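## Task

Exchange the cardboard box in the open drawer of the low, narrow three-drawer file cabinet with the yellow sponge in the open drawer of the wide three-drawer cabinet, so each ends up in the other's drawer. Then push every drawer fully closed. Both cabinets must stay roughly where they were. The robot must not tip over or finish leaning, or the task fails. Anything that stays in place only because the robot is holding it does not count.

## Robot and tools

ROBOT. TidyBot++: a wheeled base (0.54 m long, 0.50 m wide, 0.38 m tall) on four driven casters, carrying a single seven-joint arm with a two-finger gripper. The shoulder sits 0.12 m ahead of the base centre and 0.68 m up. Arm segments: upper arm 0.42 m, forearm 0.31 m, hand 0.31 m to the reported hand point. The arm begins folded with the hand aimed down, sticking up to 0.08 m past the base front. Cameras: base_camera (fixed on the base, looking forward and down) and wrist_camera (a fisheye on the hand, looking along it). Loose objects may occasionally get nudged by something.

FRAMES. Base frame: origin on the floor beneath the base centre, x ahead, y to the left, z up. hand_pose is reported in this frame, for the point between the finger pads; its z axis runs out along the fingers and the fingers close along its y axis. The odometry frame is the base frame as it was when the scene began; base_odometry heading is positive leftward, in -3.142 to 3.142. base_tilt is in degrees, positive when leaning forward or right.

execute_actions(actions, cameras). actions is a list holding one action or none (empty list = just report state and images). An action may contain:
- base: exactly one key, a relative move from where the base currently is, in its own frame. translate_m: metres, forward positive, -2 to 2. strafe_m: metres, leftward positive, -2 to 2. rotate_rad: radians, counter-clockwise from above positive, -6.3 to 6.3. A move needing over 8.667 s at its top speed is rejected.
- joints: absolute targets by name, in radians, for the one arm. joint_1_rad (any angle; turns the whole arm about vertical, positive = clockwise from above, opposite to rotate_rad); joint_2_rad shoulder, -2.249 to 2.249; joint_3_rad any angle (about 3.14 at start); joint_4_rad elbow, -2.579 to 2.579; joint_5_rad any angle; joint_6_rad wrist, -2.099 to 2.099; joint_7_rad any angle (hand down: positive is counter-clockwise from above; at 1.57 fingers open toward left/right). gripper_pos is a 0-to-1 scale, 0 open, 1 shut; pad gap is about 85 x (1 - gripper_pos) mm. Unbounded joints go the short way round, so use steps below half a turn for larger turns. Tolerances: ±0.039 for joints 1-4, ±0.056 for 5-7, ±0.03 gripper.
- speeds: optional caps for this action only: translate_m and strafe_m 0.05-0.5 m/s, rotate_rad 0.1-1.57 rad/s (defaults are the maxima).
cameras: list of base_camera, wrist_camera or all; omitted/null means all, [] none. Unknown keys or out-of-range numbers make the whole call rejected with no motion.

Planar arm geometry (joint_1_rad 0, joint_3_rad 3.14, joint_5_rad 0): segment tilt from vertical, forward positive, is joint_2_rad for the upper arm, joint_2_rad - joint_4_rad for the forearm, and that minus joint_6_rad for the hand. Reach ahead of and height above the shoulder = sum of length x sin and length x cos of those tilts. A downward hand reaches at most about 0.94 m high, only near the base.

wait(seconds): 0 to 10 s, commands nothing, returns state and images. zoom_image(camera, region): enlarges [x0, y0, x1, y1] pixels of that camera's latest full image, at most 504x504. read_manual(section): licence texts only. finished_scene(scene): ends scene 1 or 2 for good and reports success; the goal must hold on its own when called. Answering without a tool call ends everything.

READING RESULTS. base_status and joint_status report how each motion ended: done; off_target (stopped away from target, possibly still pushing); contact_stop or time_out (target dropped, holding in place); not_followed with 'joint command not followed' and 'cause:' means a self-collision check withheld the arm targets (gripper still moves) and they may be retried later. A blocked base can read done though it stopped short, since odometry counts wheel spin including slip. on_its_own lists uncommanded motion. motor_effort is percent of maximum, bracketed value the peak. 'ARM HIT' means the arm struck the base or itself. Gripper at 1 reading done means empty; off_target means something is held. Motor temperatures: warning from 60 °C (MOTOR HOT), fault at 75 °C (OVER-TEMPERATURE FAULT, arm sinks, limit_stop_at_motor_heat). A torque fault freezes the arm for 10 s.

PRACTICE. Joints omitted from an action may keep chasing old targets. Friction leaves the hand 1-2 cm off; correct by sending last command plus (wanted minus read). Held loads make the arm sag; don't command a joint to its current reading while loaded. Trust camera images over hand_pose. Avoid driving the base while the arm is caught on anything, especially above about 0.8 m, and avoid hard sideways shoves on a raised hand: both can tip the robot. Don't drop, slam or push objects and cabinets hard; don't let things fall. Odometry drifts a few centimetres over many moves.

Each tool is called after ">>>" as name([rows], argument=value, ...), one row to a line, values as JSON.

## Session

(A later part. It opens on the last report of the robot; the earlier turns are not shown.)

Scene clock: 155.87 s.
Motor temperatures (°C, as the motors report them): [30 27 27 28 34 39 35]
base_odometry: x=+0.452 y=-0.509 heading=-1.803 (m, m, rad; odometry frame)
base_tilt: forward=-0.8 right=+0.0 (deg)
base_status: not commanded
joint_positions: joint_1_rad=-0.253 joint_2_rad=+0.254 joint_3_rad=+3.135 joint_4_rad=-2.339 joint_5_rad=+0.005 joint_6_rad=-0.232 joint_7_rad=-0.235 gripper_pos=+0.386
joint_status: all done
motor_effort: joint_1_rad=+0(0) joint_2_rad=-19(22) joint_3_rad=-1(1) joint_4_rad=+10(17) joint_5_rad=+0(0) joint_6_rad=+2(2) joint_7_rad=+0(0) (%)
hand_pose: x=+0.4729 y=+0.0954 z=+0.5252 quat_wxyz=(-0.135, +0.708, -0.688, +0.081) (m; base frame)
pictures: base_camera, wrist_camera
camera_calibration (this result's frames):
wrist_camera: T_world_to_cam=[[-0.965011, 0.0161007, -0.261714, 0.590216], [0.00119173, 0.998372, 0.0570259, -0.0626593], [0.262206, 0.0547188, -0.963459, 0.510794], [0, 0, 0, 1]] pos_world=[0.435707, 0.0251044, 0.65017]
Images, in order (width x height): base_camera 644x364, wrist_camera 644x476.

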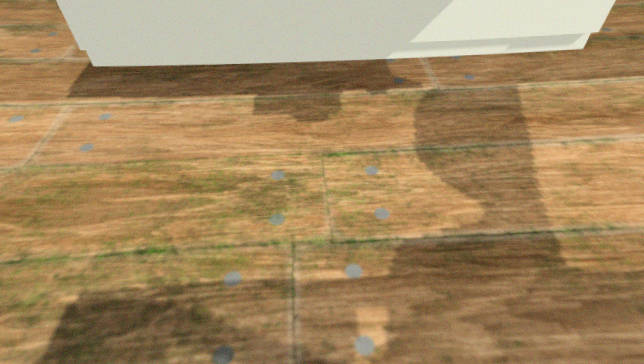

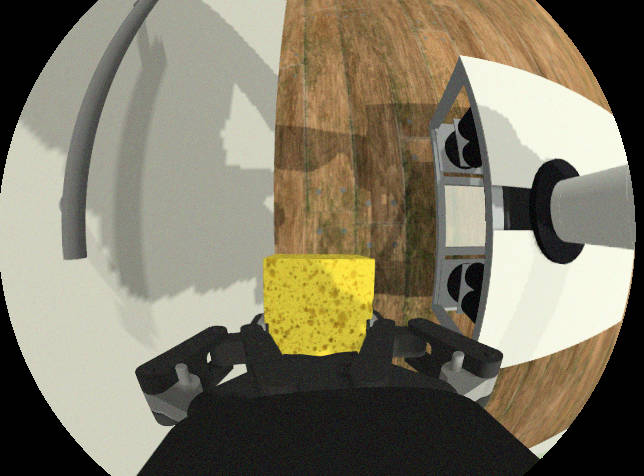

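>>> execute_actions([
  {"base":{"translate_m":0.36},"speeds":{"translate_m":0.1},"joints":{"joint_1_rad":-0.47,"joint_7_rad":-0.5}},
])

Scene clock: 162.07 s.
Motor temperatures (°C, as the motors report them): [30 27 27 28 34 39 35]
base_odometry: x=+0.369 y=-0.860 heading=-1.803 (m, m, rad; odometry frame)
base_tilt: forward=-0.7 right=+0.0 (deg)
base_status: done
joint_positions: joint_1_rad=-0.467 joint_2_rad=+0.264 joint_3_rad=+3.127 joint_4_rad=-2.379 joint_5_rad=+0.005 joint_6_rad=-0.233 joint_7_rad=-0.476 gripper_pos=+0.390
joint_status: all done
motor_effort: joint_1_rad=+0(4) joint_2_rad=-19(20) joint_3_rad=-1(4) joint_4_rad=+11(22) joint_5_rad=+0(1) joint_6_rad=+2(12) joint_7_rad=+1(1) (%)
hand_pose: x=+0.4212 y=+0.1595 z=+0.5116 quat_wxyz=(-0.127, +0.704, -0.698, +0.039) (m; base frame)
pictures: base_camera, wrist_camera
camera_calibration (this result's frames):
wrist_camera: T_world_to_cam=[[-0.981348, 0.036492, -0.188745, 0.501979], [0.0169736, 0.994431, 0.104012, -0.155901], [0.191489, 0.0988683, -0.976502, 0.537162], [0, 0, 0, 1]] pos_world=[0.392402, 0.0836068, 0.635501]
Images, in order (width x height): base_camera 644x364, wrist_camera 644x476.

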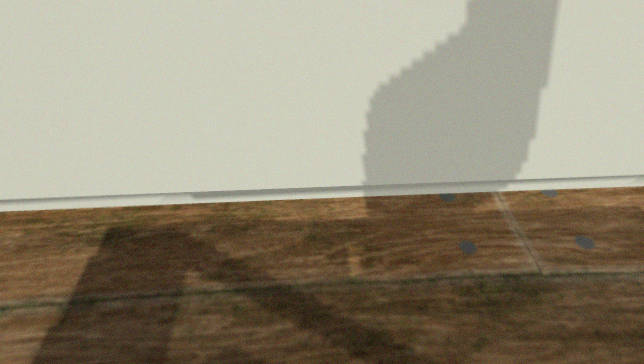

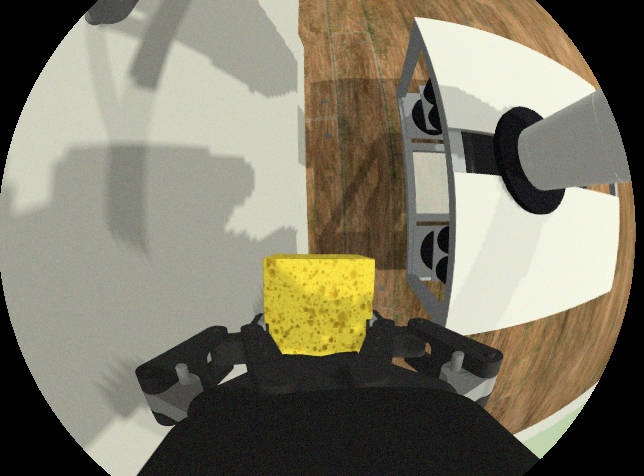

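>>> execute_actions([
  {"base":{"translate_m":0.08},"speeds":{"translate_m":0.05}},
])

Scene clock: 166.20 s.
Motor temperatures (°C, as the motors report them): [30 27 27 28 34 39 35]
base_odometry: x=+0.351 y=-0.938 heading=-1.802 (m, m, rad; odometry frame)
base_tilt: forward=-0.8 right=+0.0 (deg)
base_status: done
joint_positions: joint_1_rad=-0.472 joint_2_rad=+0.263 joint_3_rad=+3.122 joint_4_rad=-2.395 joint_5_rad=+0.005 joint_6_rad=-0.235 joint_7_rad=-0.476 gripper_pos=+0.390
joint_status: not commanded
motor_effort: joint_1_rad=+1(6) joint_2_rad=-18(20) joint_3_rad=+1(5) joint_4_rad=+17(22) joint_5_rad=+0(1) joint_6_rad=+6(10) joint_7_rad=+1(1) (%)
hand_pose: x=+0.4110 y=+0.1584 z=+0.5081 quat_wxyz=(-0.119, +0.708, -0.695, +0.035) (m; base frame)
pictures: base_camera, wrist_camera
camera_calibration (this result's frames):
wrist_camera: T_world_to_cam=[[-0.984423, 0.0252586, -0.17399, 0.486976], [0.00832713, 0.995214, 0.0973635, -0.147431], [0.175617, 0.094398, -0.979922, 0.5448], [0, 0, 0, 1]] pos_world=[0.384942, 0.0829972, 0.632945]
Images, in order (width x height): base_camera 644x364, wrist_camera 644x476.

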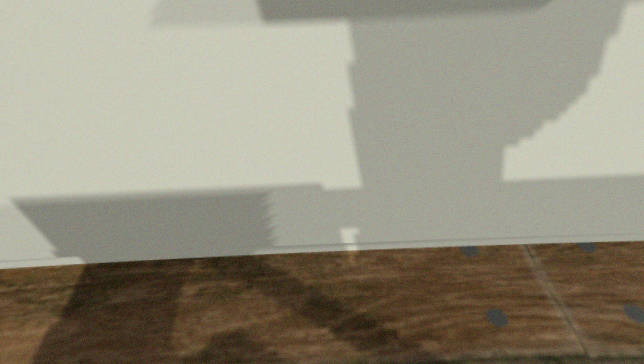

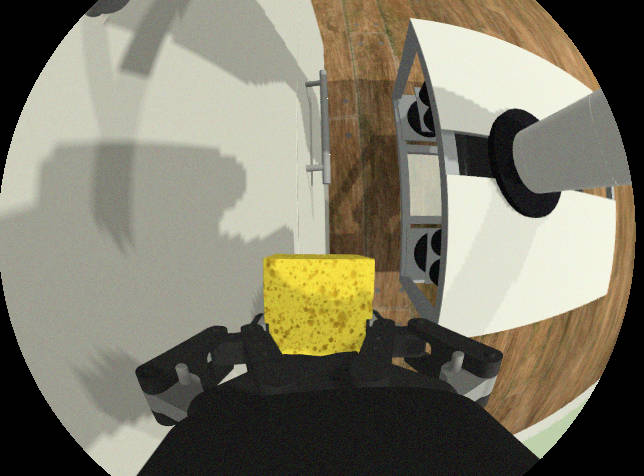

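Nearly or fully closed; a small extra push confirms.

>>> execute_actions([
  {"base":{"translate_m":0.02},"speeds":{"translate_m":0.05}},
], cameras=["wrist_camera"])

Scene clock: 168.83 s.
Motor temperatures (°C, as the motors report them): [30 27 27 28 34 39 35]
base_odometry: x=+0.347 y=-0.957 heading=-1.802 (m, m, rad; odometry frame)
base_tilt: forward=-0.8 right=+0.0 (deg)
base_status: done
joint_positions: joint_1_rad=-0.484 joint_2_rad=+0.260 joint_3_rad=+3.109 joint_4_rad=-2.426 joint_5_rad=+0.005 joint_6_rad=-0.240 joint_7_rad=-0.477 gripper_pos=+0.390
joint_status: not commanded
motor_effort: joint_1_rad=+4(7) joint_2_rad=-16(19) joint_3_rad=+3(6) joint_4_rad=+23(26) joint_5_rad=+1(2) joint_6_rad=+10(12) joint_7_rad=+1(2) (%)
hand_pose: x=+0.3896 y=+0.1562 z=+0.5022 quat_wxyz=(-0.104, +0.718, -0.688, +0.027) (m; base frame)
pictures: wrist_camera
camera_calibration (this result's frames):
wrist_camera: T_world_to_cam=[[-0.989666, -0.0000215202, -0.143391, 0.455546], [-0.0122152, 0.996378, 0.0841582, -0.130025], [0.14287, 0.08504, -0.986081, 0.560271], [0, 0, 0, 1]] pos_world=[0.369205, 0.0819178, 0.628737]
Images, in order (width x height): wrist_camera 644x476.

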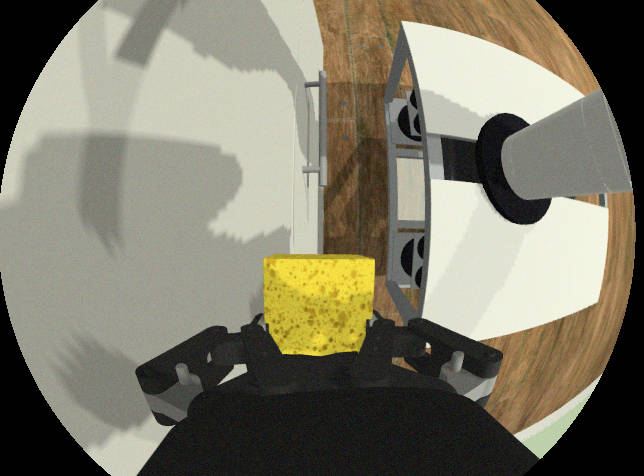

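>>> execute_actions([
  {"base":{"translate_m":-1.3},"joints":{"joint_1_rad":0.02,"joint_2_rad":0.0,"joint_3_rad":3.15,"joint_4_rad":-1.9,"joint_6_rad":-0.6,"joint_7_rad":1.59}},
], cameras=["wrist_camera"])

>>> execute_actions([
  {"base":{"rotate_rad":-3.14}},
])

Scene clock: 178.27 s.
Motor temperatures (°C, as the motors report them): [30 27 27 28 34 39 35]
base_odometry: x=+0.646 y=+0.308 heading=-1.802 (m, m, rad; odometry frame)
base_tilt: forward=-0.7 right=+0.0 (deg)
base_status: done
joint_positions: joint_1_rad=+0.002 joint_2_rad=+0.002 joint_3_rad=+3.134 joint_4_rad=-1.918 joint_5_rad=+0.005 joint_6_rad=-0.572 joint_7_rad=+1.575 gripper_pos=+0.390
joint_status: all done
motor_effort: joint_1_rad=+0(4) joint_2_rad=-19(24) joint_3_rad=-2(2) joint_4_rad=+20(22) joint_5_rad=+0(1) joint_6_rad=+5(11) joint_7_rad=+0(1) (%)
hand_pose: x=+0.6035 y=+0.0032 z=+0.7472 quat_wxyz=(+0.002, +0.948, +0.006, +0.319) (m; base frame)
pictures: wrist_camera
camera_calibration (this result's frames):
wrist_camera: T_world_to_cam=[[-0.0424446, -0.998939, 0.0178525, 0.0134294], [-0.779565, 0.0219371, -0.625937, 1.00119], [0.624881, -0.0404848, -0.779669, 0.339546], [0, 0, 0, 1]] pos_world=[0.568884, 0.00519847, 0.891174]
Images, in order (width x height): wrist_camera 644x476.

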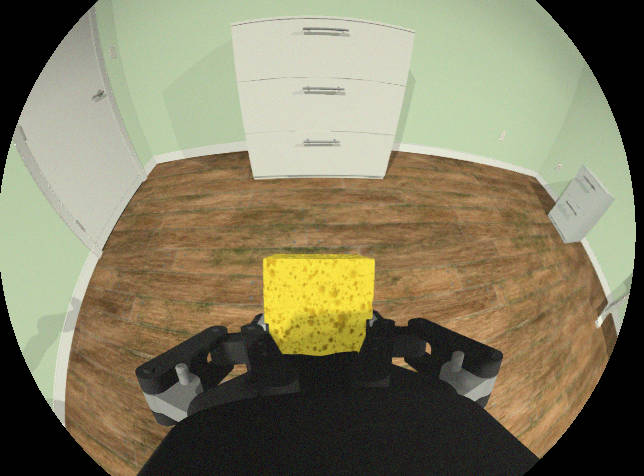

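Scene clock: 181.63 s.
Motor temperatures (°C, as the motors report them): [30 27 27 28 34 39 35]
base_odometry: x=+0.646 y=+0.308 heading=+1.342 (m, m, rad; odometry frame)
base_tilt: forward=-0.7 right=+0.0 (deg)
base_status: done
joint_positions: joint_1_rad=+0.007 joint_2_rad=+0.002 joint_3_rad=+3.140 joint_4_rad=-1.918 joint_5_rad=+0.005 joint_6_rad=-0.572 joint_7_rad=+1.575 gripper_pos=+0.390
joint_status: not commanded
motor_effort: joint_1_rad=+0(4) joint_2_rad=-18(20) joint_3_rad=-2(3) joint_4_rad=+20(20) joint_5_rad=-1(1) joint_6_rad=+5(5) joint_7_rad=+0(1) (%)
hand_pose: x=+0.6037 y=-0.0026 z=+0.7473 quat_wxyz=(+0.004, +0.948, +0.001, +0.319) (m; base frame)
pictures: base_camera, wrist_camera
camera_calibration (this result's frames):
wrist_camera: T_world_to_cam=[[-0.0543641, -0.998362, 0.0178516, 0.014858], [-0.779057, 0.0312257, -0.626175, 1.00146], [0.624592, -0.0479488, -0.779478, 0.339322], [0, 0, 0, 1]] pos_world=[0.569061, -0.000167298, 0.891315]
Images, in order (width x height): base_camera 644x364, wrist_camera 644x476.

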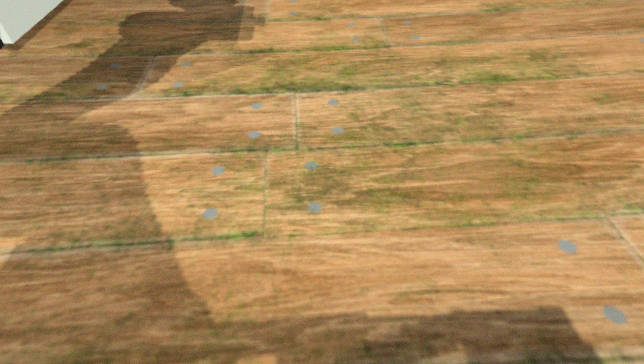

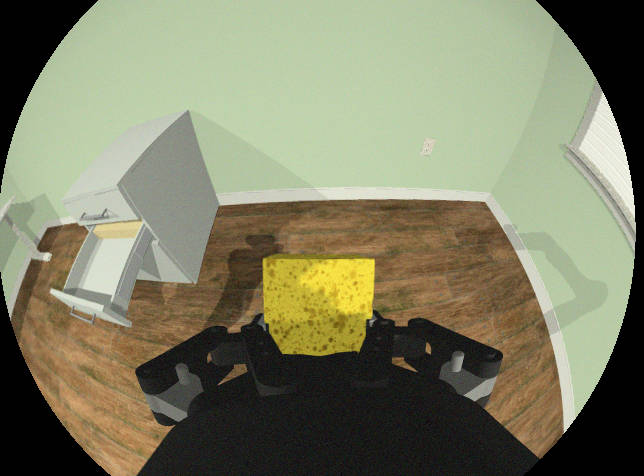

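>>> execute_actions([
  {"base":{"strafe_m":0.75},"joints":{"joint_2_rad":0.298,"joint_6_rad":-1.2,"joint_4_rad":-1.655}},
])

Scene clock: 185.83 s.
Motor temperatures (°C, as the motors report them): [30 27 27 28 34 39 35]
base_odometry: x=-0.084 y=+0.480 heading=+1.341 (m, m, rad; odometry frame)
base_tilt: forward=-0.8 right=+0.0 (deg)
base_status: done
joint_positions: joint_1_rad=+0.008 joint_2_rad=+0.299 joint_3_rad=+3.141 joint_4_rad=-1.680 joint_5_rad=+0.005 joint_6_rad=-1.171 joint_7_rad=+1.575 gripper_pos=+0.390
joint_status: all done
motor_effort: joint_1_rad=+0(2) joint_2_rad=-25(26) joint_3_rad=-1(3) joint_4_rad=+17(20) joint_5_rad=-1(0) joint_6_rad=+0(5) joint_7_rad=+0(0) (%)
hand_pose: x=+0.5288 y=-0.0033 z=+0.6478 quat_wxyz=(+0.002, +1.000, +0.000, -0.004) (m; base frame)
pictures: base_camera, wrist_camera
camera_calibration (this result's frames):
wrist_camera: T_world_to_cam=[[-0.0369811, -0.998286, 0.0453522, -0.0151356], [-0.999177, 0.0361808, -0.0183431, 0.603477], [0.0166708, -0.0459932, -0.998803, 0.772022], [0, 0, 0, 1]] pos_world=[0.58955, -0.00143608, 0.782854]
Images, in order (width x height): base_camera 644x364, wrist_camera 644x476.

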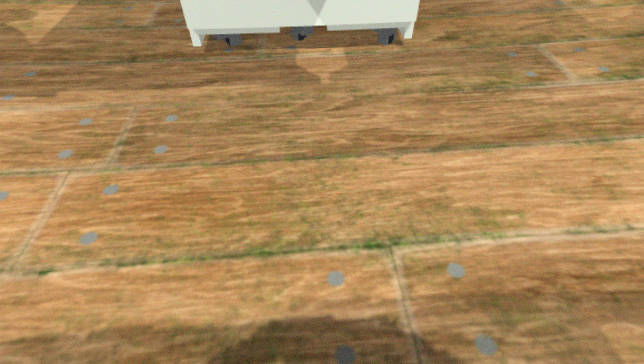

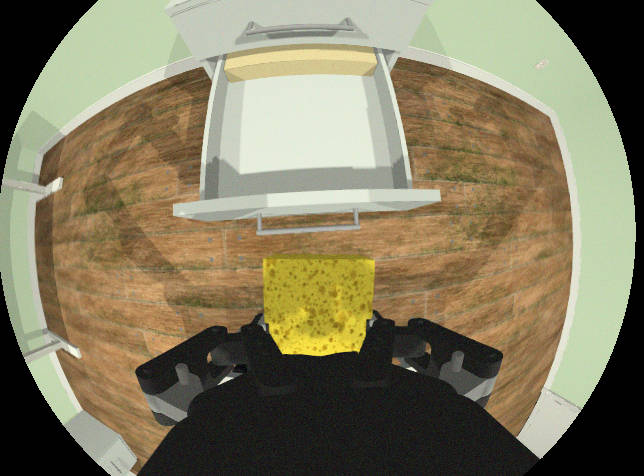

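>>> execute_actions([
  {"base":{"translate_m":0.215},"joints":{"joint_2_rad":0.36,"joint_6_rad":-1.0,"joint_4_rad":-1.78}},
], cameras=["wrist_camera"])

>>> execute_actions([
  {"joints":{"joint_2_rad":0.66,"joint_6_rad":-0.49,"joint_4_rad":-1.98}},
], cameras=["wrist_camera"])

Scene clock: 190.47 s.
Motor temperatures (°C, as the motors report them): [30 27 27 28 34 39 35]
base_odometry: x=-0.036 y=+0.689 heading=+1.342 (m, m, rad; odometry frame)
base_tilt: forward=-0.8 right=+0.0 (deg)
base_status: done
joint_positions: joint_1_rad=+0.008 joint_2_rad=+0.360 joint_3_rad=+3.141 joint_4_rad=-1.768 joint_5_rad=+0.005 joint_6_rad=-1.028 joint_7_rad=+1.575 gripper_pos=+0.390
joint_status: all done
motor_effort: joint_1_rad=+0(2) joint_2_rad=-26(29) joint_3_rad=-1(3) joint_4_rad=+15(18) joint_5_rad=+0(0) joint_6_rad=+0(1) joint_7_rad=+0(1) (%)
hand_pose: x=+0.5297 y=-0.0032 z=+0.5982 quat_wxyz=(+0.002, +1.000, +0.000, -0.007) (m; base frame)
pictures: wrist_camera
camera_calibration (this result's frames):
wrist_camera: T_world_to_cam=[[-0.0360681, -0.998326, 0.0452223, -0.013189], [-0.999288, 0.0355287, -0.0126775, 0.600184], [0.0110496, -0.0456474, -0.998897, 0.725493], [0, 0, 0, 1]] pos_world=[0.591265, -0.00137377, 0.732898]
Images, in order (width x height): wrist_camera 644x476.

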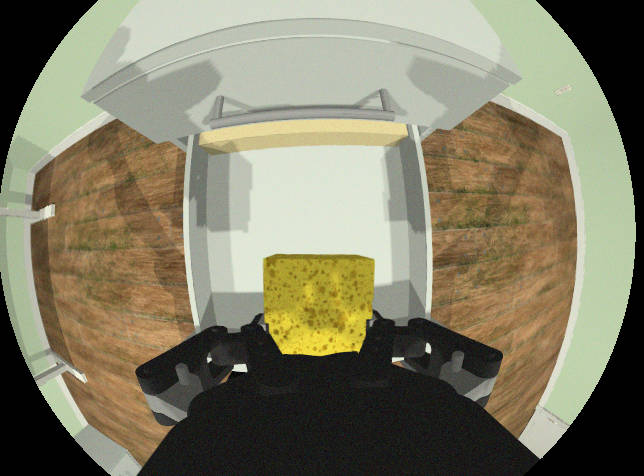

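Scene clock: 192.00 s.
Motor temperatures (°C, as the motors report them): [30 27 27 28 34 39 35]
base_odometry: x=-0.036 y=+0.689 heading=+1.342 (m, m, rad; odometry frame)
base_tilt: forward=-0.8 right=+0.0 (deg)
base_status: not commanded
joint_positions: joint_1_rad=+0.008 joint_2_rad=+0.662 joint_3_rad=+3.141 joint_4_rad=-1.962 joint_5_rad=+0.005 joint_6_rad=-0.521 joint_7_rad=+1.575 gripper_pos=+0.390
joint_status: all done
motor_effort: joint_1_rad=+0(0) joint_2_rad=-30(33) joint_3_rad=-1(1) joint_4_rad=+9(15) joint_5_rad=+0(0) joint_6_rad=+0(1) joint_7_rad=+0(0) (%)
hand_pose: x=+0.5321 y=-0.0026 z=+0.4292 quat_wxyz=(+0.001, +1.000, +0.001, -0.002) (m; base frame)
pictures: wrist_camera
camera_calibration (this result's frames):
wrist_camera: T_world_to_cam=[[-0.034809, -0.998472, 0.0429115, -0.00454239], [-0.999164, 0.0338479, -0.0229247, 0.604709], [0.0214372, -0.0436736, -0.998816, 0.551125], [0, 0, 0, 1]] pos_world=[0.59223, -0.000933926, 0.56453]
Images, in order (width x height): wrist_camera 644x476.

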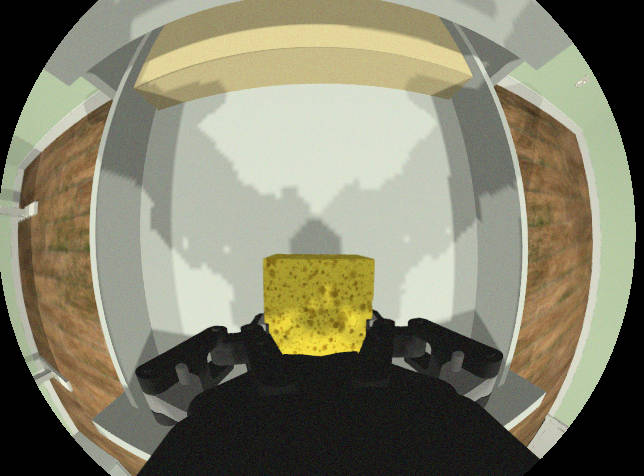

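>>> execute_actions([
  {"joints":{"joint_2_rad":0.705,"joint_6_rad":-0.445}},
], cameras=[])

>>> execute_actions([
  {"joints":{"gripper_pos":0.1}},
], cameras=[])

>>> execute_actions([
  {"joints":{"joint_2_rad":0.40,"joint_6_rad":-0.95,"joint_4_rad":-1.8}},
], cameras=["wrist_camera"])

Scene clock: 195.90 s.
Motor temperatures (°C, as the motors report them): [30 28 27 28 34 39 35]
base_odometry: x=-0.036 y=+0.689 heading=+1.342 (m, m, rad; odometry frame)
base_tilt: forward=-0.7 right=+0.0 (deg)
base_status: not commanded
joint_positions: joint_1_rad=+0.008 joint_2_rad=+0.695 joint_3_rad=+3.141 joint_4_rad=-1.962 joint_5_rad=+0.005 joint_6_rad=-0.477 joint_7_rad=+1.575 gripper_pos=+0.390
joint_status: all done
motor_effort: joint_1_rad=+0(0) joint_2_rad=-26(32) joint_3_rad=-2(2) joint_4_rad=+5(9) joint_5_rad=-1(1) joint_6_rad=+0(1) joint_7_rad=+0(1) (%)
hand_pose: x=+0.5375 y=-0.0026 z=+0.4155 quat_wxyz=(+0.001, +1.000, +0.001, +0.004) (m; base frame)
pictures: none
No camera images: the call's "cameras" was empty. Leave "cameras" out to get every camera's image.

Scene clock: 196.93 s.
Motor temperatures (°C, as the motors report them): [30 28 27 28 34 39 35]
base_odometry: x=-0.036 y=+0.689 heading=+1.342 (m, m, rad; odometry frame)
base_tilt: forward=-0.8 right=+0.0 (deg)
base_status: not commanded
joint_positions: joint_1_rad=+0.008 joint_2_rad=+0.701 joint_3_rad=+3.141 joint_4_rad=-1.962 joint_5_rad=+0.005 joint_6_rad=-0.476 joint_7_rad=+1.575 gripper_pos=+0.100
joint_status: all done
motor_effort: joint_1_rad=+0(0) joint_2_rad=-30(32) joint_3_rad=-2(2) joint_4_rad=+8(9) joint_5_rad=+0(1) joint_6_rad=+0(1) joint_7_rad=+1(1) (%)
hand_pose: x=+0.5360 y=-0.0025 z=+0.4129 quat_wxyz=(+0.001, +1.000, +0.001, +0.001) (m; base frame)
pictures: none
No camera images: the call's "cameras" was empty. Leave "cameras" out to get every camera's image.

Scene clock: 198.47 s.
Motor temperatures (°C, as the motors report them): [30 28 27 28 34 39 35]
base_odometry: x=-0.036 y=+0.689 heading=+1.342 (m, m, rad; odometry frame)
base_tilt: forward=-0.8 right=+0.0 (deg)
base_status: not commanded
joint_positions: joint_1_rad=+0.008 joint_2_rad=+0.398 joint_3_rad=+3.141 joint_4_rad=-1.820 joint_5_rad=+0.005 joint_6_rad=-0.920 joint_7_rad=+1.575 gripper_pos=+0.100
joint_status: all done
motor_effort: joint_1_rad=+0(0) joint_2_rad=-26(33) joint_3_rad=-1(2) joint_4_rad=+14(16) joint_5_rad=+0(0) joint_6_rad=+0(1) joint_7_rad=+0(0) (%)
hand_pose: x=+0.5341 y=-0.0031 z=+0.5689 quat_wxyz=(+0.002, +1.000, +0.000, +0.002) (m; base frame)
pictures: wrist_camera
camera_calibration (this result's frames):
wrist_camera: T_world_to_cam=[[-0.0364145, -0.998351, 0.0443794, -0.010977], [-0.998922, 0.0350839, -0.0304012, 0.614011], [0.028794, -0.0454386, -0.998552, 0.686565], [0, 0, 0, 1]] pos_world=[0.59318, -0.00130426, 0.704725]
Images, in order (width x height): wrist_camera 644x476.

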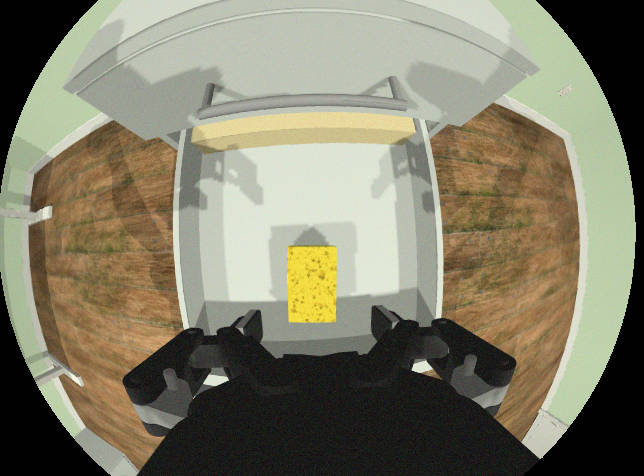

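>>> execute_actions([
  {"base":{"translate_m":-0.33},"joints":{"joint_2_rad":0.15,"joint_6_rad":0.7,"gripper_pos":1}},
], cameras=[])

>>> execute_actions([
  {"joints":{"joint_2_rad":0.98,"joint_6_rad":1.40,"joint_4_rad":-2.40}},
])

Scene clock: 217.50 s.
Motor temperatures (°C, as the motors report them): [30 28 27 28 34 39 35]
base_odometry: x=-0.111 y=+0.368 heading=+1.341 (m, m, rad; odometry frame)
base_tilt: forward=-0.8 right=+0.0 (deg)
base_status: done
joint_positions: joint_1_rad=+0.010 joint_2_rad=+0.147 joint_3_rad=+3.142 joint_4_rad=-1.810 joint_5_rad=+0.005 joint_6_rad=+0.690 joint_7_rad=+1.575 gripper_pos=+0.999
joint_status: all done
motor_effort: joint_1_rad=+0(4) joint_2_rad=-26(31) joint_3_rad=-2(3) joint_4_rad=+22(23) joint_5_rad=-1(0) joint_6_rad=+8(9) joint_7_rad=+1(0) (%)
hand_pose: x=+0.7689 y=-0.0040 z=+1.0731 quat_wxyz=(+0.006, +0.592, +0.001, +0.806) (m; base frame)
pictures: none
No camera images: the call's "cameras" was empty. Leave "cameras" out to get every camera's image.

Scene clock: 219.60 s.
Motor temperatures (°C, as the motors report them): [30 28 27 28 34 39 35]
base_odometry: x=-0.111 y=+0.368 heading=+1.341 (m, m, rad; odometry frame)
base_tilt: forward=-0.7 right=+0.0 (deg)
base_status: not commanded
joint_positions: joint_1_rad=+0.010 joint_2_rad=+0.972 joint_3_rad=+3.142 joint_4_rad=-2.376 joint_5_rad=+0.005 joint_6_rad=+1.366 joint_7_rad=+1.575 gripper_pos=+0.999
joint_status: all done
motor_effort: joint_1_rad=+0(0) joint_2_rad=-32(37) joint_3_rad=-2(2) joint_4_rad=+2(22) joint_5_rad=-1(1) joint_6_rad=+7(9) joint_7_rad=+0(1) (%)
hand_pose: x=+0.6874 y=-0.0026 z=+0.4868 quat_wxyz=(+0.002, +0.837, +0.000, +0.548) (m; base frame)
pictures: base_camera, wrist_camera
camera_calibration (this result's frames):
wrist_camera: T_world_to_cam=[[-0.0544578, -0.998421, -0.0137785, 0.0394761], [-0.375079, 0.0332429, -0.926397, 0.772021], [0.925392, -0.0452815, -0.376297, -0.31899], [0, 0, 0, 1]] pos_world=[0.586909, -0.000694725, 0.595707]
Images, in order (width x height): base_camera 644x364, wrist_camera 644x476.

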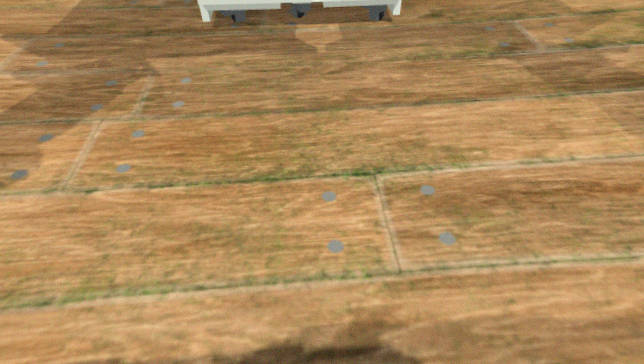

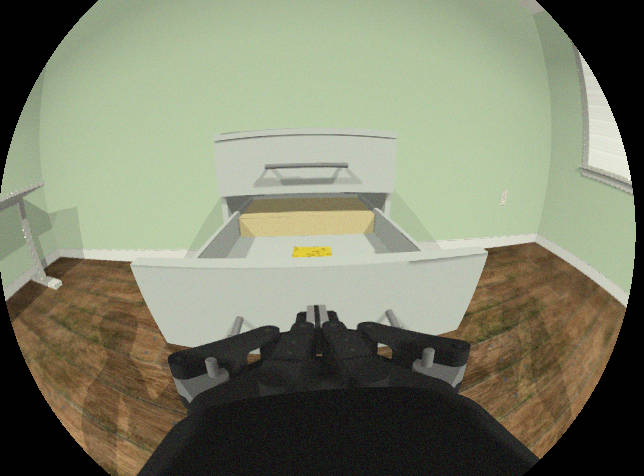

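>>> execute_actions([
  {"base":{"translate_m":0.31},"speeds":{"translate_m":0.08},"joints":{"joint_2_rad":1.0}},
])

Scene clock: 227.07 s.
Motor temperatures (°C, as the motors report them): [30 28 27 28 34 39 35]
base_odometry: x=-0.041 y=+0.670 heading=+1.342 (m, m, rad; odometry frame)
base_tilt: forward=-0.8 right=+0.0 (deg)
base_status: done
joint_positions: joint_1_rad=+0.010 joint_2_rad=+0.992 joint_3_rad=+3.142 joint_4_rad=-2.394 joint_5_rad=+0.010 joint_6_rad=+1.368 joint_7_rad=+1.575 gripper_pos=+0.999
joint_status: all done
motor_effort: joint_1_rad=+0(2) joint_2_rad=-31(33) joint_3_rad=-2(3) joint_4_rad=+0(8) joint_5_rad=-1(2) joint_6_rad=+7(8) joint_7_rad=+0(1) (%)
hand_pose: x=+0.6757 y=-0.0014 z=+0.4721 quat_wxyz=(+0.000, +0.846, +0.001, +0.533) (m; base frame)
pictures: base_camera, wrist_camera
camera_calibration (this result's frames):
wrist_camera: T_world_to_cam=[[-0.0510142, -0.99861, -0.0132445, 0.0372734], [-0.408552, 0.0329686, -0.91214, 0.769872], [0.911308, -0.041121, -0.409666, -0.288452], [0, 0, 0, 1]] pos_world=[0.579302, -0.0000213975, 0.584556]
Images, in order (width x height): base_camera 644x364, wrist_camera 644x476.

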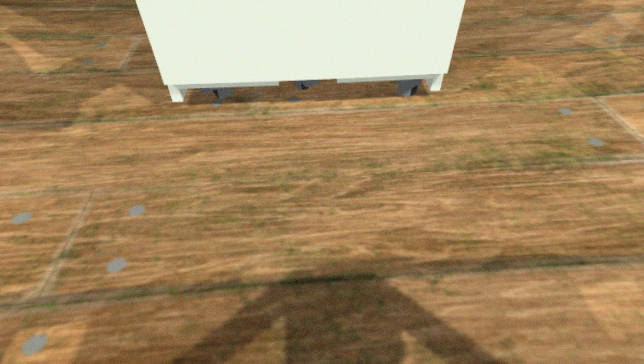

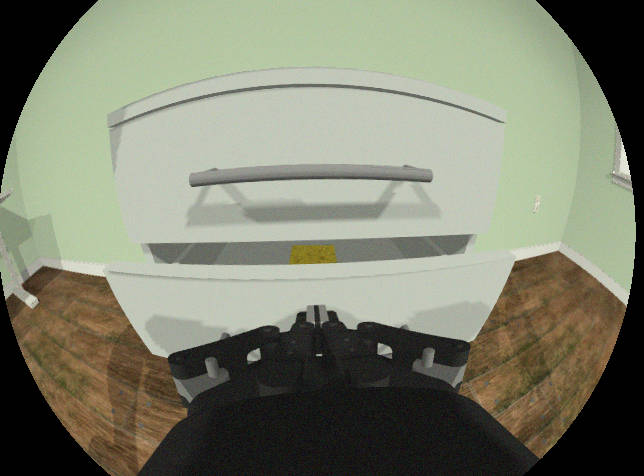

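>>> execute_actions([
  {"base":{"translate_m":0.045},"speeds":{"translate_m":0.05}},
])

Scene clock: 230.77 s.
Motor temperatures (°C, as the motors report them): [30 28 27 28 34 39 35]
base_odometry: x=-0.031 y=+0.714 heading=+1.342 (m, m, rad; odometry frame)
base_tilt: forward=-0.8 right=+0.0 (deg)
base_status: done
joint_positions: joint_1_rad=+0.010 joint_2_rad=+0.992 joint_3_rad=+3.142 joint_4_rad=-2.401 joint_5_rad=+0.010 joint_6_rad=+1.368 joint_7_rad=+1.575 gripper_pos=+0.999
joint_status: not commanded
motor_effort: joint_1_rad=+0(2) joint_2_rad=-31(32) joint_3_rad=-1(2) joint_4_rad=+1(7) joint_5_rad=+0(2) joint_6_rad=+7(8) joint_7_rad=+1(1) (%)
hand_pose: x=+0.6728 y=-0.0013 z=+0.4708 quat_wxyz=(+0.000, +0.848, +0.001, +0.530) (m; base frame)
pictures: base_camera, wrist_camera
camera_calibration (this result's frames):
wrist_camera: T_world_to_cam=[[-0.051074, -0.99861, -0.0129873, 0.0370619], [-0.414539, 0.0330292, -0.909432, 0.770166], [0.908597, -0.0410646, -0.41565, -0.281645], [0, 0, 0, 1]] pos_world=[0.577059, 0.0000068557, 0.583829]
Images, in order (width x height): base_camera 644x364, wrist_camera 644x476.

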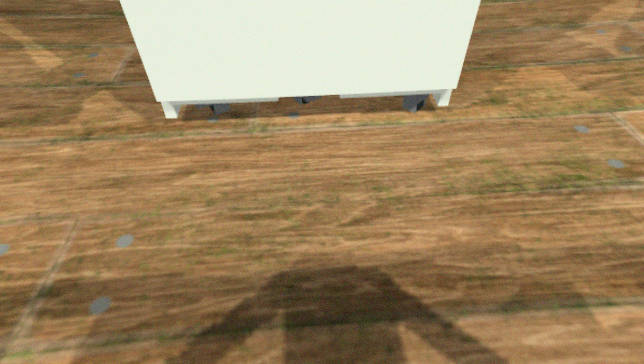

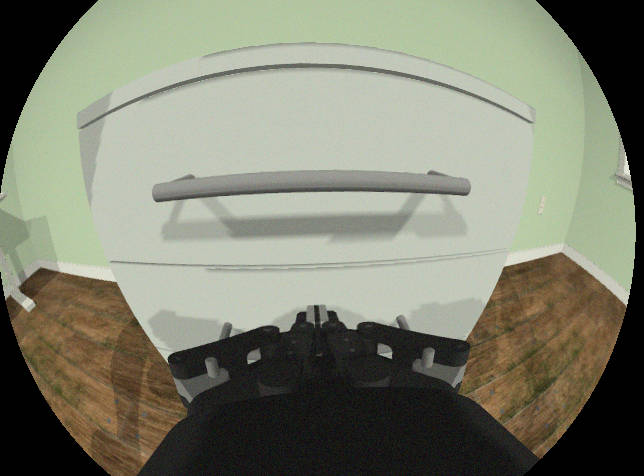

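>>> zoom_image(camera="wrist_camera", region=[420, 200, 560, 320])

>>> execute_actions([
  {"base":{"translate_m":0.012},"speeds":{"translate_m":0.05}},
])

>>> execute_actions([
  {"base":{"translate_m":-0.08}},
])

Region (420, 200, 560, 320) of wrist_camera's 644x476 image, scaled by 3.600; it fills the top 432 rows of this view, and the rest is white.

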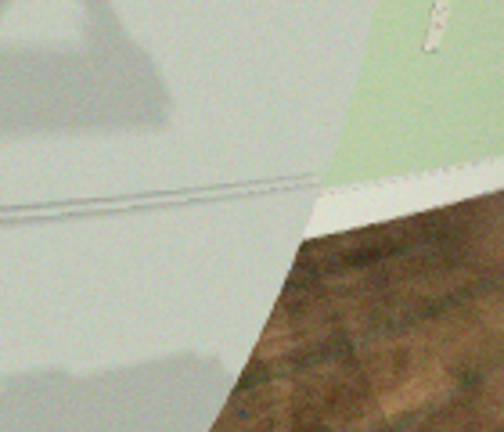

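Scene clock: 235.23 s.
Motor temperatures (°C, as the motors report them): [30 28 27 28 34 39 35]
base_odometry: x=-0.028 y=+0.725 heading=+1.342 (m, m, rad; odometry frame)
base_tilt: forward=-0.8 right=+0.0 (deg)
base_status: done
joint_positions: joint_1_rad=+0.010 joint_2_rad=+0.993 joint_3_rad=+3.142 joint_4_rad=-2.402 joint_5_rad=+0.010 joint_6_rad=+1.368 joint_7_rad=+1.575 gripper_pos=+0.999
joint_status: not commanded
motor_effort: joint_1_rad=+0(2) joint_2_rad=-31(32) joint_3_rad=-2(2) joint_4_rad=+1(9) joint_5_rad=-1(2) joint_6_rad=+7(9) joint_7_rad=+0(0) (%)
hand_pose: x=+0.6723 y=-0.0013 z=+0.4705 quat_wxyz=(+0.000, +0.848, +0.001, +0.529) (m; base frame)
pictures: base_camera, wrist_camera
camera_calibration (this result's frames):
wrist_camera: T_world_to_cam=[[-0.0510222, -0.998613, -0.0129628, 0.0370148], [-0.415485, 0.0330279, -0.909, 0.770164], [0.908168, -0.0409934, -0.416594, -0.280632], [0, 0, 0, 1]] pos_world=[0.576742, 0.0000225165, 0.583649]
Images, in order (width x height): base_camera 644x364, wrist_camera 644x476.

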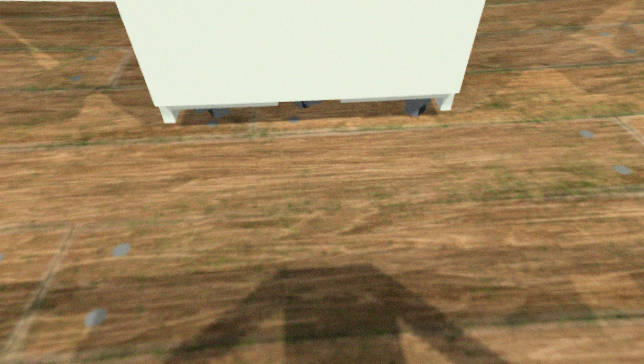

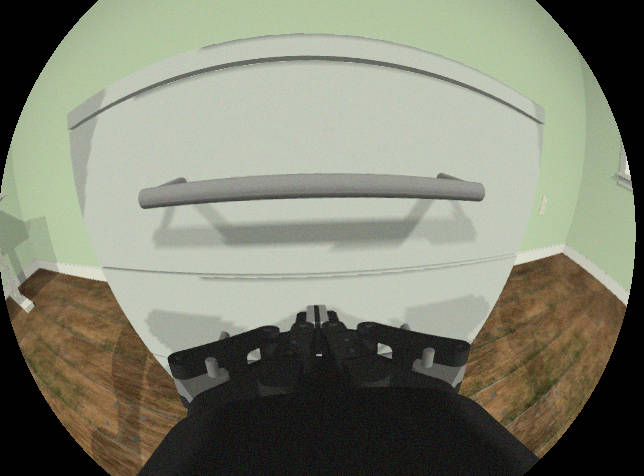

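Scene clock: 236.33 s.
Motor temperatures (°C, as the motors report them): [30 28 27 28 34 39 35]
base_odometry: x=-0.046 y=+0.648 heading=+1.342 (m, m, rad; odometry frame)
base_tilt: forward=-0.8 right=+0.0 (deg)
base_status: done
joint_positions: joint_1_rad=+0.010 joint_2_rad=+0.993 joint_3_rad=+3.142 joint_4_rad=-2.402 joint_5_rad=+0.010 joint_6_rad=+1.369 joint_7_rad=+1.575 gripper_pos=+0.999
joint_status: not commanded
motor_effort: joint_1_rad=+0(2) joint_2_rad=-31(32) joint_3_rad=-2(2) joint_4_rad=+0(2) joint_5_rad=+0(1) joint_6_rad=+7(8) joint_7_rad=+1(0) (%)
hand_pose: x=+0.6724 y=-0.0013 z=+0.4706 quat_wxyz=(+0.000, +0.848, +0.001, +0.529) (m; base frame)
pictures: base_camera, wrist_camera
camera_calibration (this result's frames):
wrist_camera: T_world_to_cam=[[-0.0510172, -0.998613, -0.0129888, 0.0370277], [-0.415043, 0.0330296, -0.909202, 0.770068], [0.90837, -0.0409941, -0.416152, -0.280988], [0, 0, 0, 1]] pos_world=[0.576741, 0.0000224316, 0.583695]
Images, in order (width x height): base_camera 644x364, wrist_camera 644x476.

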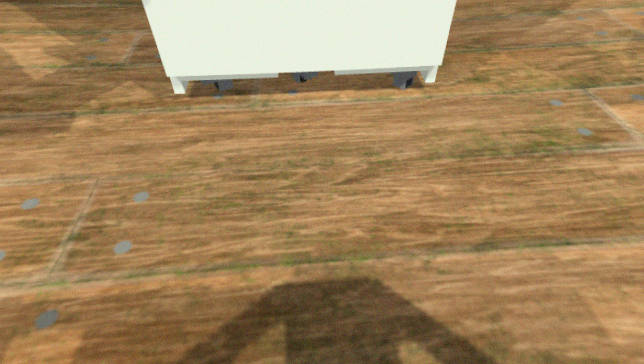

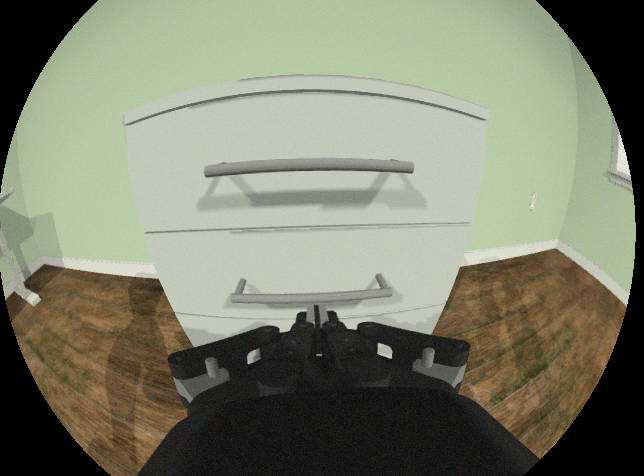

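>>> finished_scene(scene=1)

The scene is finished: the task was done.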